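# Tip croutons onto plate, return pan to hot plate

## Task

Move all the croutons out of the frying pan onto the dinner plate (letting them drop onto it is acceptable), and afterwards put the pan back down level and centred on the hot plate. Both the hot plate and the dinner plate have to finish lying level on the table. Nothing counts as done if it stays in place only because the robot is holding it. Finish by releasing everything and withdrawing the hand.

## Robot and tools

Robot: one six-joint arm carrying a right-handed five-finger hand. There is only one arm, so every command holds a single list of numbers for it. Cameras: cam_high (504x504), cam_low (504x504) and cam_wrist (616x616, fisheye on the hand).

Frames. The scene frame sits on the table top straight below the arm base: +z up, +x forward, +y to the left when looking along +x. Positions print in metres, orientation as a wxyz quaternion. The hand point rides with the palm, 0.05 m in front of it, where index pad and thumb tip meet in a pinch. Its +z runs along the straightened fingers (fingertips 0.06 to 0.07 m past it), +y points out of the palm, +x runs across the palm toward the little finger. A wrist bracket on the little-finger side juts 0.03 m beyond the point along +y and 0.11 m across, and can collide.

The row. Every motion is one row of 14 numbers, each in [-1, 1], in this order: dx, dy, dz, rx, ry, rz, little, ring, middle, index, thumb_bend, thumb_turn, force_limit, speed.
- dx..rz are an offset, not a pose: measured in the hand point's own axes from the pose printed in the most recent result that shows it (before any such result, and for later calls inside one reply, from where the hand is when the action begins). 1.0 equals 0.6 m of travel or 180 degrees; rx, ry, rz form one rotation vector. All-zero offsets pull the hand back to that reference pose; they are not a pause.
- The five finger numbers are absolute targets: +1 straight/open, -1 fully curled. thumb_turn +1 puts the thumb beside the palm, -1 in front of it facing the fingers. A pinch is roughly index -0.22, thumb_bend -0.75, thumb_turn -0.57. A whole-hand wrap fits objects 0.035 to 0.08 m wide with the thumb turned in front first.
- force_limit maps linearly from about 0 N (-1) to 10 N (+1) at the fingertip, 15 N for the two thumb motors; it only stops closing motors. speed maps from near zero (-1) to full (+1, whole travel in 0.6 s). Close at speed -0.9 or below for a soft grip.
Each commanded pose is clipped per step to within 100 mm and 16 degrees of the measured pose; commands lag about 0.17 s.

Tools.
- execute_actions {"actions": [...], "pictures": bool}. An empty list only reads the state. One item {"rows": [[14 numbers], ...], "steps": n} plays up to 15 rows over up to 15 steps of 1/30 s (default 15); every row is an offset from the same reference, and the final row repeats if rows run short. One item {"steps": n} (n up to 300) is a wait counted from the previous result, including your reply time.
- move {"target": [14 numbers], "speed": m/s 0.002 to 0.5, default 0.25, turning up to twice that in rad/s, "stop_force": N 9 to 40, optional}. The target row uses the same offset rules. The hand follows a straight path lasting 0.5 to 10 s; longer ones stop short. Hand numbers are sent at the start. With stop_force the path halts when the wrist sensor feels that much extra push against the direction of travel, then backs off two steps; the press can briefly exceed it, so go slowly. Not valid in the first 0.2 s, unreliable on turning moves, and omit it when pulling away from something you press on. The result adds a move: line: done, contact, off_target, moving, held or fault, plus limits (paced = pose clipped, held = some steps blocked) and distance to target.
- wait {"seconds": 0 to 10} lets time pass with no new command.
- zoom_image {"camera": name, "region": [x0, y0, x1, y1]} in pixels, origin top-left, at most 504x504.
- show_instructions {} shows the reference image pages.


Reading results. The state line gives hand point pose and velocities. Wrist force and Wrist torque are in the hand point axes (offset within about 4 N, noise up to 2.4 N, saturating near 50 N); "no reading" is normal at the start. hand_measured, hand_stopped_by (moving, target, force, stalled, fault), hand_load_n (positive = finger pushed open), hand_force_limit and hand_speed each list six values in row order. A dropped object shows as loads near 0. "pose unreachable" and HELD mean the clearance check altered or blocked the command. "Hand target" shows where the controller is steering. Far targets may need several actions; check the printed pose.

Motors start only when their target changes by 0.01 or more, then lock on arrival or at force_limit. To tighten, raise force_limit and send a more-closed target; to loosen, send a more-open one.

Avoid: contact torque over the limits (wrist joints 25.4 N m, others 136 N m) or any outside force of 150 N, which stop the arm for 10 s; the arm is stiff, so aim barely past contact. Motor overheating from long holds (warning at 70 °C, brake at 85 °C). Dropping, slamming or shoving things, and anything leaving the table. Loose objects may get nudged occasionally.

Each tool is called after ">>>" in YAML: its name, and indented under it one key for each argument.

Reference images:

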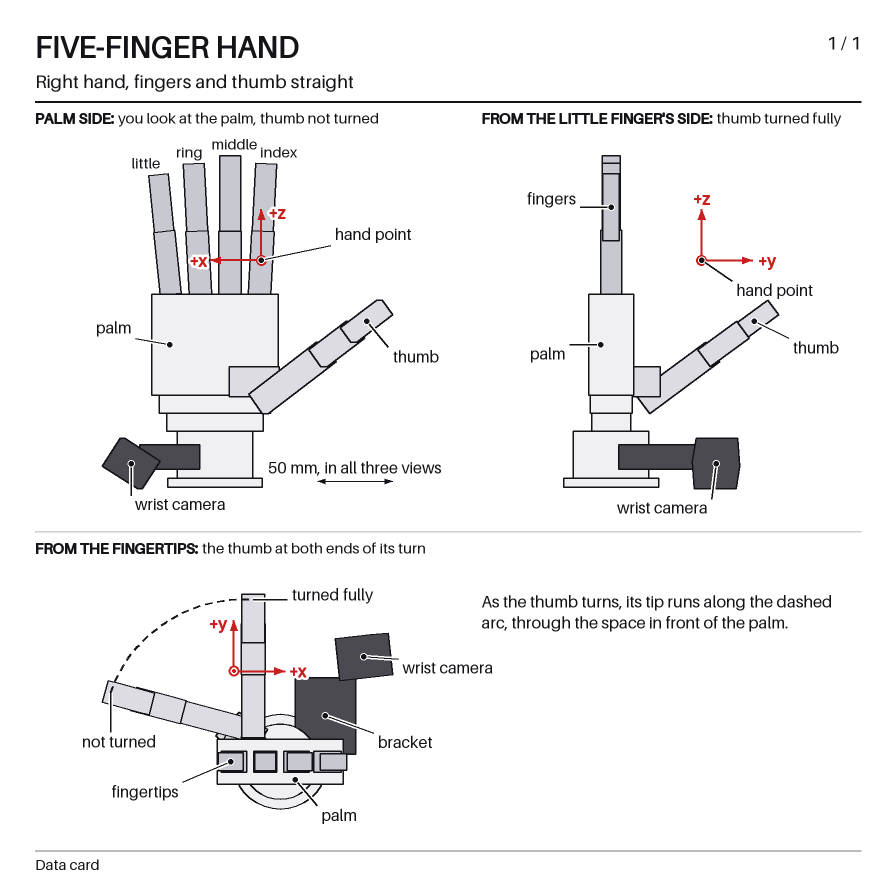

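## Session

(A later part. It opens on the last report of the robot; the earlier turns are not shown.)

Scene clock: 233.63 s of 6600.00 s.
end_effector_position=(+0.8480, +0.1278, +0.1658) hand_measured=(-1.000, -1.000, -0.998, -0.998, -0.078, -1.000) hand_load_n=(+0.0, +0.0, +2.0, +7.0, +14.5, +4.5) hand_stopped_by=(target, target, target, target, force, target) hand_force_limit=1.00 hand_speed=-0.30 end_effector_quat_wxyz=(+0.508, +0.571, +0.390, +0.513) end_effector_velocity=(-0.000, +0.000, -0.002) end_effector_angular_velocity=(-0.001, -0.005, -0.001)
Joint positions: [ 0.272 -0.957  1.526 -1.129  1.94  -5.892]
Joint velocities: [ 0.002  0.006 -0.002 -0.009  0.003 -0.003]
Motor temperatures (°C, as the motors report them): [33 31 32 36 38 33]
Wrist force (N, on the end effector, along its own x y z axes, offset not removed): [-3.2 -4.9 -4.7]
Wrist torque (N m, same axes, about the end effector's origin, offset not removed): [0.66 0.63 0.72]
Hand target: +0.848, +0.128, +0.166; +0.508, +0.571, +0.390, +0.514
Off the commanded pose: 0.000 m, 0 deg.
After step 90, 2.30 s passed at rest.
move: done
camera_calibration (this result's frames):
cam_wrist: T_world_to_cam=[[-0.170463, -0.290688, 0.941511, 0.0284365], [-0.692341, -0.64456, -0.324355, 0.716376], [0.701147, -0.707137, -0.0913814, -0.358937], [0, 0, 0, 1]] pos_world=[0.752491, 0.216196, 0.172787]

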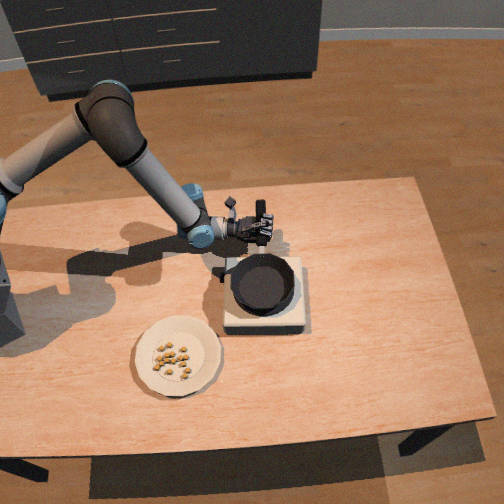

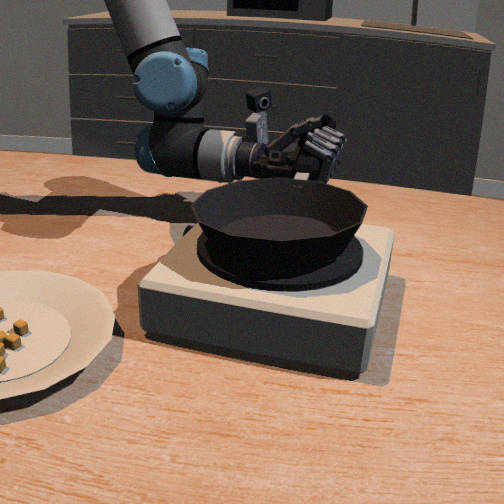

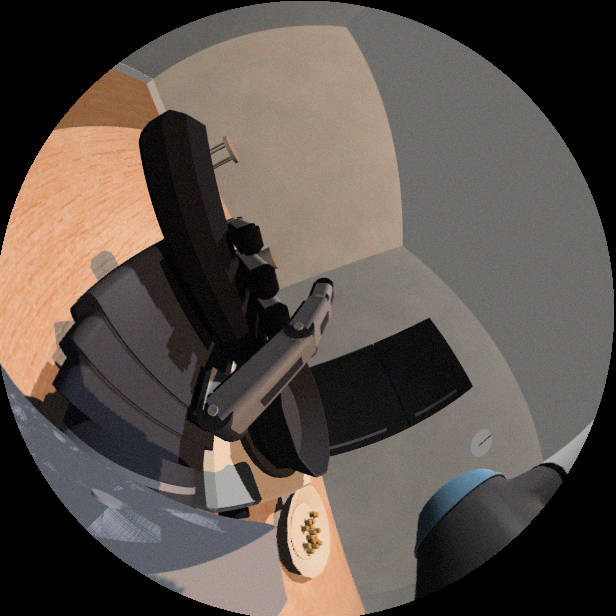

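>>> move:
  target: [0,-0.0035,0.005,0,0,0.0045,-1,-1,-1,-1,-1,-1,1,-0.3]
  speed: 0.01

>>> move:
  target: [0,0,0,0,0,0,-1,-1,-1,-1,1,-1,1,0.3]

>>> move:
  target: [0,-0.003,0,0,0,0,1,1,1,1,1,-1,1,-0.4]
  speed: 0.005

Scene clock: 239.50 s of 6600.00 s.
end_effector_position=(+0.8510, +0.1276, +0.1639) hand_measured=(-1.000, -1.000, -0.998, -0.998, -0.078, -1.000) hand_load_n=(+0.0, +0.0, +2.0, +6.5, +14.0, +4.0) hand_stopped_by=(target, target, target, target, force, target) hand_force_limit=1.00 hand_speed=-0.30 end_effector_quat_wxyz=(+0.504, +0.574, +0.386, +0.517) end_effector_velocity=(+0.000, -0.001, -0.002) end_effector_angular_velocity=(+0.003, +0.002, -0.001)
Joint positions: [ 0.272 -0.951  1.513 -1.123  1.94  -5.879]
Joint velocities: [-0.     0.003 -0.003  0.002  0.     0.004]
Motor temperatures (°C, as the motors report them): [33 31 32 36 38 33]
Wrist force (N, on the end effector, along its own x y z axes, offset not removed): [2.1 -5.6 -2.1]
Wrist torque (N m, same axes, about the end effector's origin, offset not removed): [-0.11 -0.37 0.21]
Hand target: +0.851, +0.128, +0.164; +0.504, +0.574, +0.386, +0.517
Off the commanded pose: 0.000 m, 0 deg.
After step 90, 1.93 s passed at rest.
move: done
camera_calibration (this result's frames):
cam_wrist: T_world_to_cam=[[-0.172641, -0.303528, 0.937052, 0.0349047], [-0.691131, -0.640503, -0.334804, 0.717932], [0.701807, -0.705426, -0.0992004, -0.36084], [0, 0, 0, 1]] pos_world=[0.755451, 0.215886, 0.171863]

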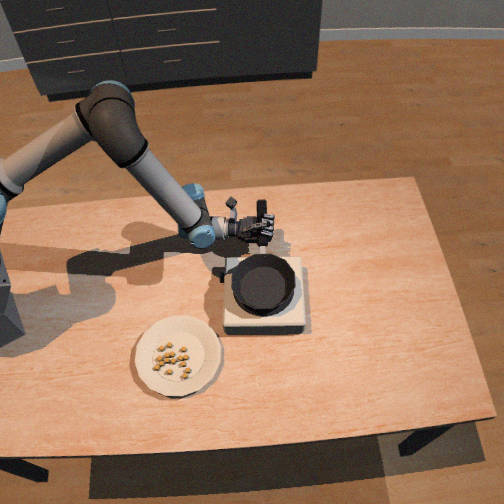

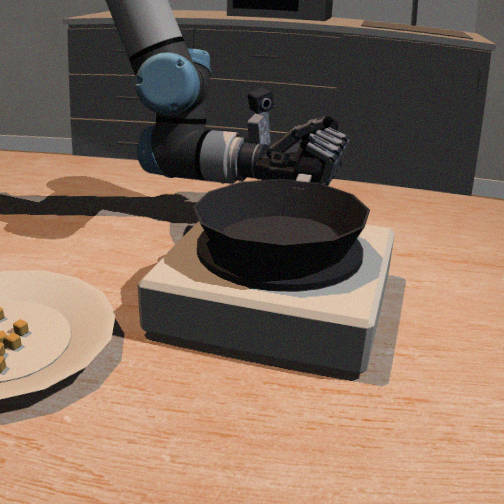

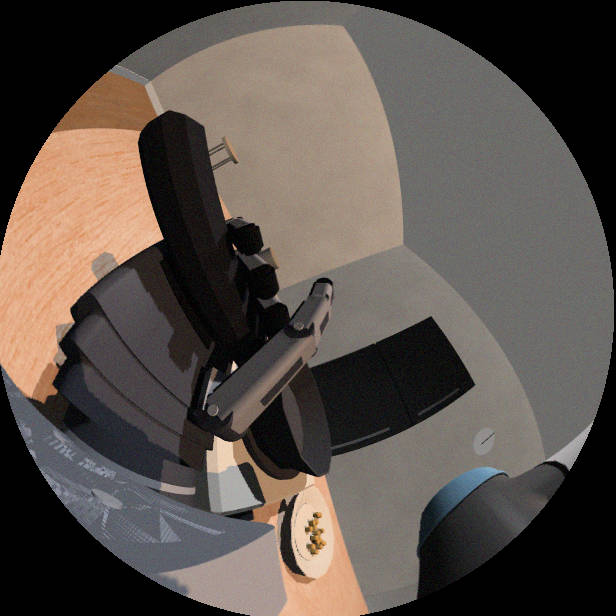

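Scene clock: 240.57 s of 6600.00 s.
end_effector_position=(+0.8510, +0.1276, +0.1639) hand_measured=(-1.000, -1.000, -0.998, -0.998, +1.000, -1.000) hand_load_n=(+0.0, +0.0, +2.5, +7.0, +0.0, +0.0) hand_stopped_by=(target, target, target, target, target, target) hand_force_limit=1.00 hand_speed=0.30 end_effector_quat_wxyz=(+0.504, +0.574, +0.386, +0.517) end_effector_velocity=(-0.000, -0.000, -0.001) end_effector_angular_velocity=(-0.001, +0.001, -0.001)
Joint positions: [ 0.272 -0.951  1.513 -1.123  1.94  -5.879]
Joint velocities: [ 0.     0.     0.001  0.     0.    -0.   ]
Motor temperatures (°C, as the motors report them): [33 31 32 36 38 33]
Wrist force (N, on the end effector, along its own x y z axes, offset not removed): [3.8 -5.3 -3.9]
Wrist torque (N m, same axes, about the end effector's origin, offset not removed): [0.04 -0.53 0.44]
Hand target: +0.851, +0.128, +0.164; +0.504, +0.574, +0.386, +0.517
Off the commanded pose: 0.000 m, 0 deg.
move: done
camera_calibration (this result's frames):
cam_wrist: T_world_to_cam=[[-0.172625, -0.303524, 0.937056, 0.0349141], [-0.691138, -0.640503, -0.334788, 0.717923], [0.701804, -0.705428, -0.0992103, -0.360841], [0, 0, 0, 1]] pos_world=[0.755451, 0.215882, 0.171837]

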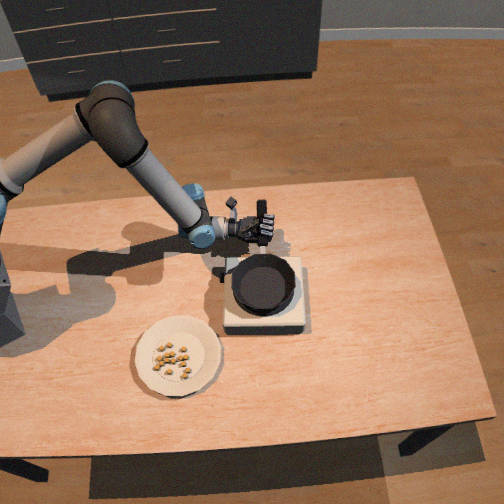

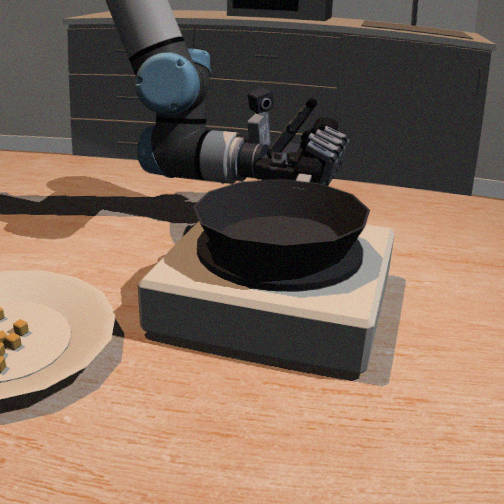

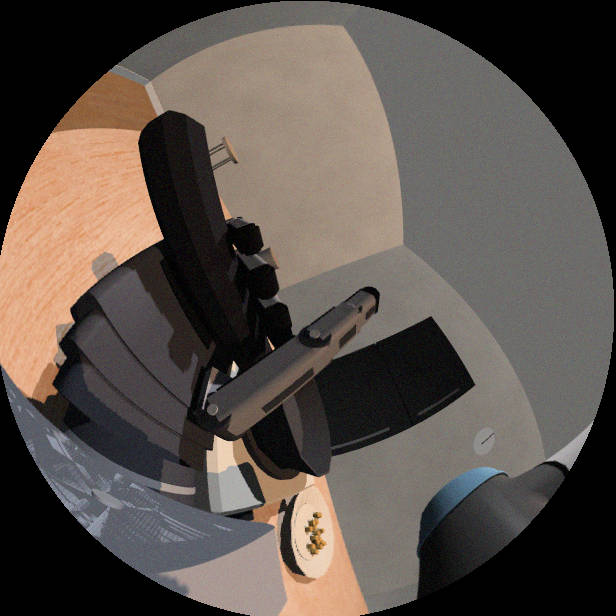

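Scene clock: 242.83 s of 6600.00 s.
end_effector_position=(+0.8512, +0.1280, +0.1621) hand_measured=(+1.000, +1.000, +1.000, +1.000, +1.000, -1.000) hand_load_n=(+0.0, +0.0, +0.0, +0.0, +0.0, +0.0) hand_stopped_by=(target, target, target, target, target, target) hand_force_limit=1.00 hand_speed=-0.40 end_effector_quat_wxyz=(+0.504, +0.574, +0.386, +0.517) end_effector_velocity=(-0.000, -0.000, -0.000) end_effector_angular_velocity=(-0.000, +0.000, -0.000)
Joint positions: [ 0.274 -0.947  1.51  -1.124  1.941 -5.879]
Joint velocities: [-0.     0.001  0.    -0.    -0.    -0.   ]
Motor temperatures (°C, as the motors report them): [33 31 32 36 38 33]
Wrist force (N, on the end effector, along its own x y z axes, offset not removed): [-4.7 -5.5 -3.8]
Wrist torque (N m, same axes, about the end effector's origin, offset not removed): [-0.11 0.83 -0.31]
Hand target: +0.851, +0.128, +0.162; +0.504, +0.574, +0.386, +0.517
Off the commanded pose: 0.000 m, 0 deg.
move: done
camera_calibration (this result's frames):
cam_wrist: T_world_to_cam=[[-0.172624, -0.303524, 0.937056, 0.0366945], [-0.691139, -0.640502, -0.334788, 0.717655], [0.701803, -0.705429, -0.0992115, -0.360866], [0, 0, 0, 1]] pos_world=[0.755591, 0.216232, 0.170076]

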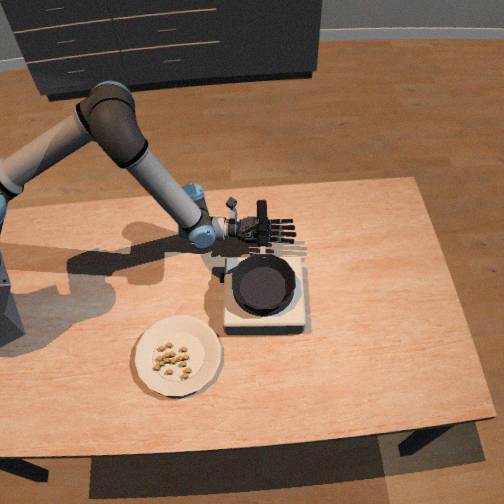

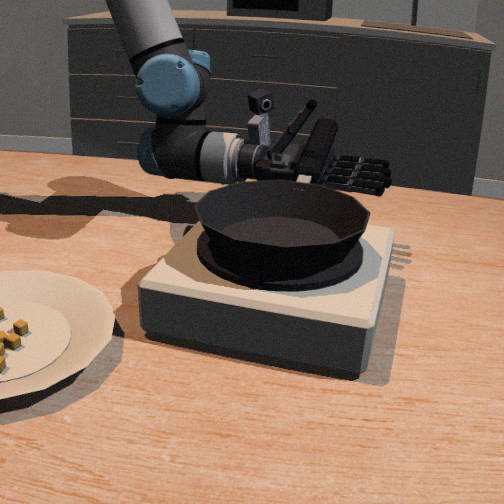

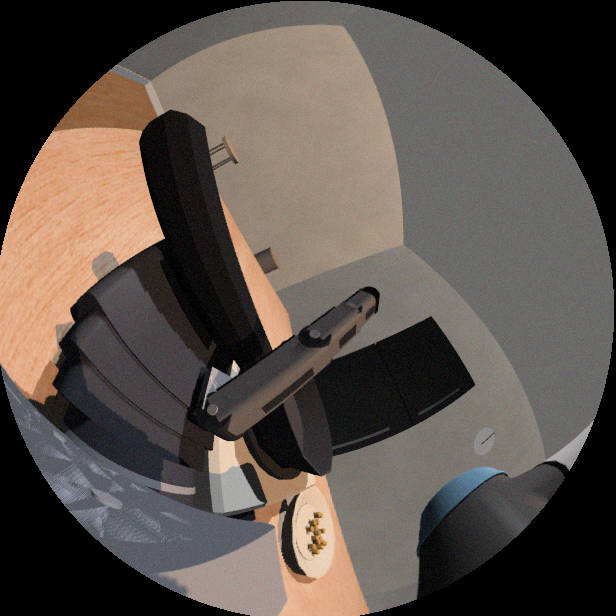

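>>> move:
  target: [0,-0.015,-0.005,0,0,0,1,1,1,1,1,-1,1,-0.4]
  speed: 0.02

>>> move:
  target: [0,0,-0.27,0,0,0,1,1,1,1,1,-1,1,-0.4]
  speed: 0.15

>>> move:
  target: [0.05,0.22,-0.08,0,0,0,1,1,1,1,1,-1,1,-0.4]
  speed: 0.15

Scene clock: 253.13 s of 6600.00 s.
end_effector_position=(+0.8490, +0.1302, +0.1533) hand_measured=(+1.000, +1.000, +1.000, +1.000, +1.000, -1.000) hand_load_n=(+0.0, +0.0, +0.0, +0.0, +0.0, +0.0) hand_stopped_by=(target, target, target, target, target, target) hand_force_limit=1.00 hand_speed=-0.40 end_effector_quat_wxyz=(+0.504, +0.574, +0.386, +0.517) end_effector_velocity=(+0.000, +0.001, -0.001) end_effector_angular_velocity=(+0.001, -0.001, +0.001)
Joint positions: [ 0.28  -0.93   1.503 -1.135  1.947 -5.883]
Joint velocities: [ 0.001  0.003 -0.002 -0.002  0.    -0.   ]
Motor temperatures (°C, as the motors report them): [33 31 32 36 38 33]
Wrist force (N, on the end effector, along its own x y z axes, offset not removed): [-1.6 3.9 -1.6]
Wrist torque (N m, same axes, about the end effector's origin, offset not removed): [0.72 0.57 -0.14]
Hand target: +0.849, +0.130, +0.153; +0.504, +0.574, +0.386, +0.517
Off the commanded pose: 0.000 m, 0 deg.
After step 90, 6.53 s passed at rest.
move: done
camera_calibration (this result's frames):
cam_wrist: T_world_to_cam=[[-0.172612, -0.303536, 0.937054, 0.0452202], [-0.691145, -0.640496, -0.334787, 0.71463], [0.7018, -0.705429, -0.0992298, -0.358595], [0, 0, 0, 1]] pos_world=[0.753381, 0.21848, 0.161292]

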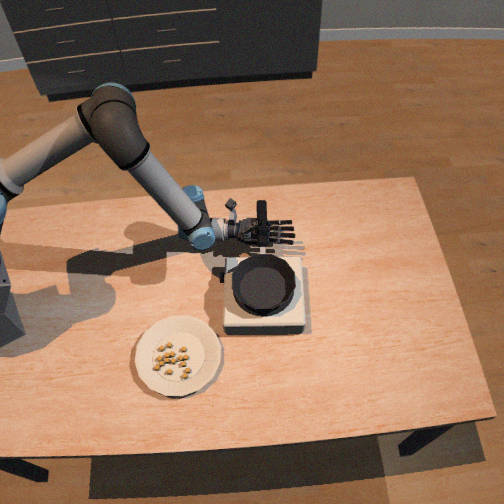

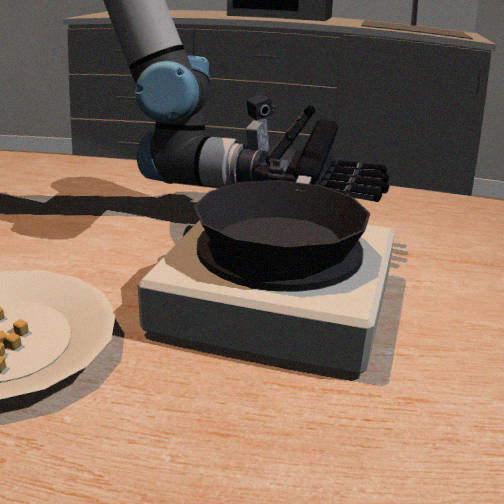

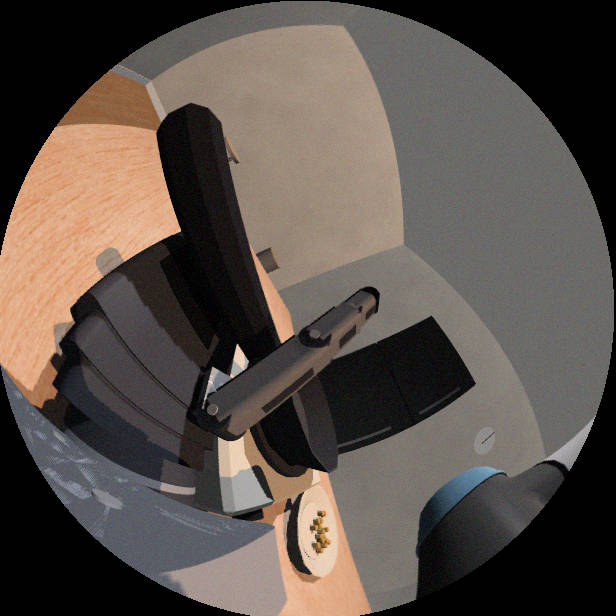

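Scene clock: 254.73 s of 6600.00 s.
end_effector_position=(+0.6900, +0.1592, +0.1462) hand_measured=(+1.000, +1.000, +1.000, +1.000, +1.000, -1.000) hand_load_n=(+0.0, +0.0, +0.0, +0.0, +0.0, +0.0) hand_stopped_by=(target, target, target, target, target, target) hand_force_limit=1.00 hand_speed=-0.40 end_effector_quat_wxyz=(+0.504, +0.574, +0.386, +0.517) end_effector_velocity=(-0.002, +0.000, -0.001) end_effector_angular_velocity=(-0.001, +0.000, +0.000)
Joint positions: [ 0.395 -0.992  1.903 -1.501  2.043 -5.951]
Joint velocities: [ 0.002  0.001  0.005 -0.006  0.001 -0.002]
Motor temperatures (°C, as the motors report them): [33 31 32 36 38 33]
Wrist force (N, on the end effector, along its own x y z axes, offset not removed): [-0.8 -0.2 6.0]
Wrist torque (N m, same axes, about the end effector's origin, offset not removed): [-0.38 0.01 -0.02]
Hand target: +0.690, +0.159, +0.146; +0.504, +0.574, +0.386, +0.517
Off the commanded pose: 0.000 m, 0 deg.
move: done
camera_calibration (this result's frames):
cam_wrist: T_world_to_cam=[[-0.172539, -0.303664, 0.937026, 0.0332486], [-0.691263, -0.640359, -0.334808, 0.620989], [0.701702, -0.705499, -0.0994243, -0.227181], [0, 0, 0, 1]] pos_world=[0.594416, 0.247476, 0.15417]

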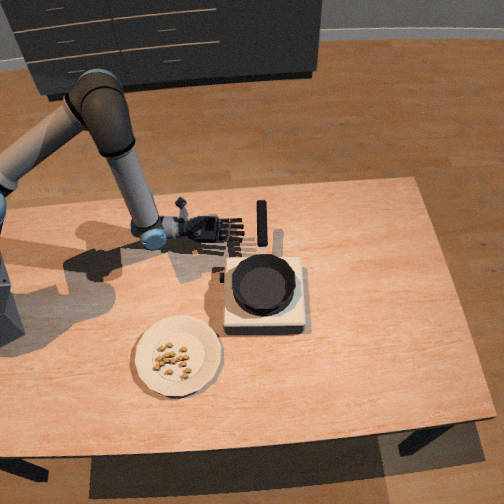

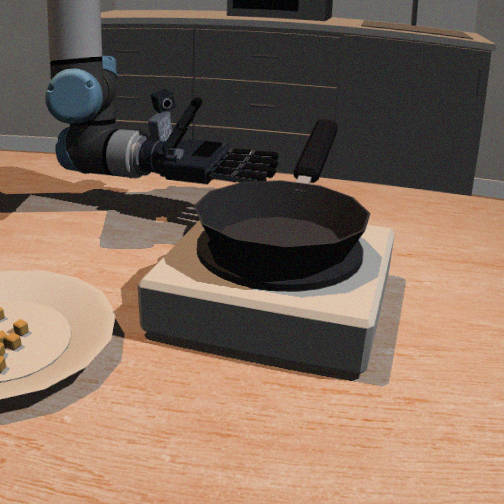

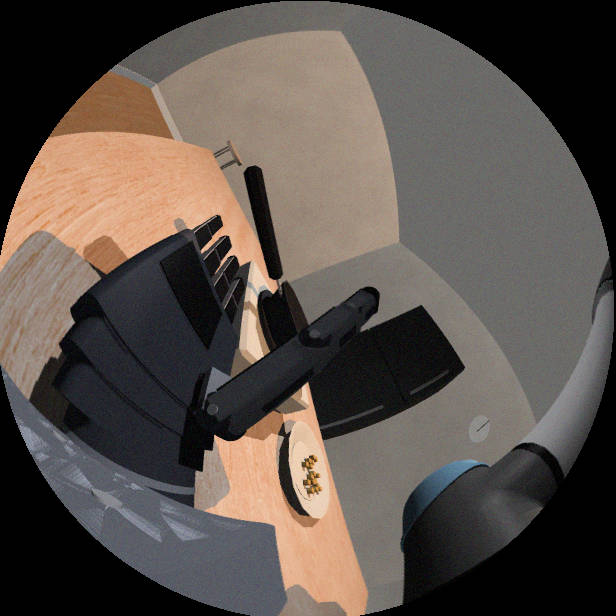

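Scene clock: 256.23 s of 6600.00 s.
end_effector_position=(+0.6376, +0.1711, +0.2793) hand_measured=(+1.000, +1.000, +1.000, +1.000, +1.000, -1.000) hand_load_n=(+0.0, +0.0, +0.0, +0.0, +0.0, +0.0) hand_stopped_by=(target, target, target, target, target, target) hand_force_limit=1.00 hand_speed=-0.40 end_effector_quat_wxyz=(+0.504, +0.574, +0.386, +0.517) end_effector_velocity=(-0.000, +0.000, +0.002) end_effector_angular_velocity=(+0.001, -0.001, +0.000)
Joint positions: [ 0.415 -1.357  2.172 -1.411  2.06  -5.964]
Joint velocities: [ 0.    -0.006  0.002  0.003  0.     0.   ]
Motor temperatures (°C, as the motors report them): [33 31 32 36 38 33]
Wrist force (N, on the end effector, along its own x y z axes, offset not removed): [-1.2 0.3 -1.1]
Wrist torque (N m, same axes, about the end effector's origin, offset not removed): [0.31 0.24 0.06]
Hand target: +0.638, +0.171, +0.279; +0.504, +0.574, +0.386, +0.517
Off the commanded pose: 0.000 m, 0 deg.
move: done
camera_calibration (this result's frames):
cam_wrist: T_world_to_cam=[[-0.17256, -0.303658, 0.937024, -0.096896], [-0.691275, -0.640341, -0.334816, 0.636924], [0.701685, -0.705518, -0.099414, -0.168797], [0, 0, 0, 1]] pos_world=[0.542012, 0.259336, 0.287266]

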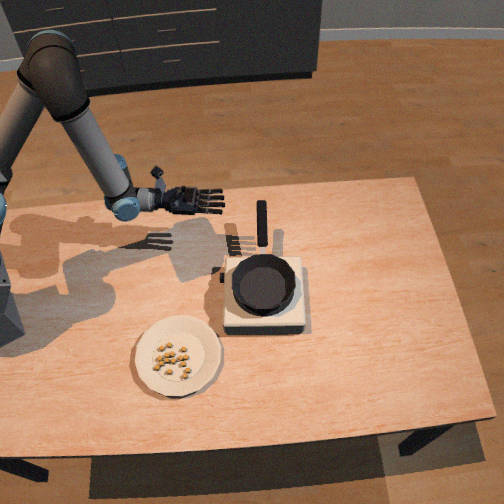

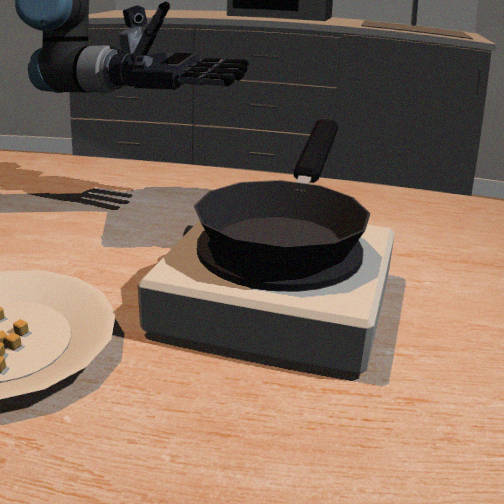

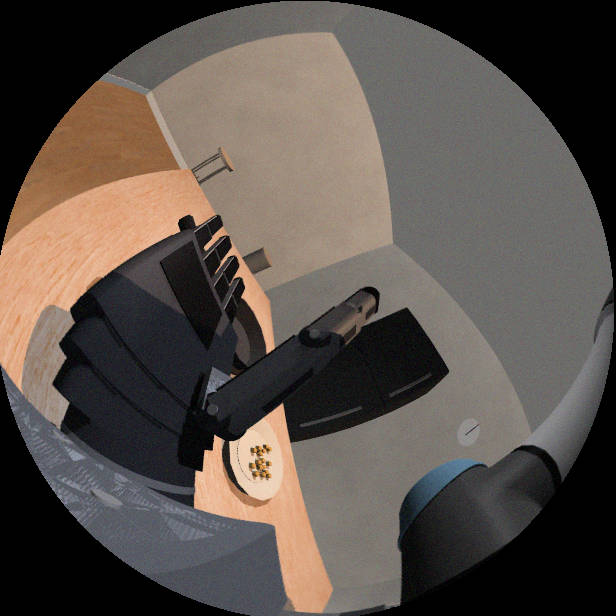

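>>> finished_scene:
  scene: 1

The scene is finished: the task was done.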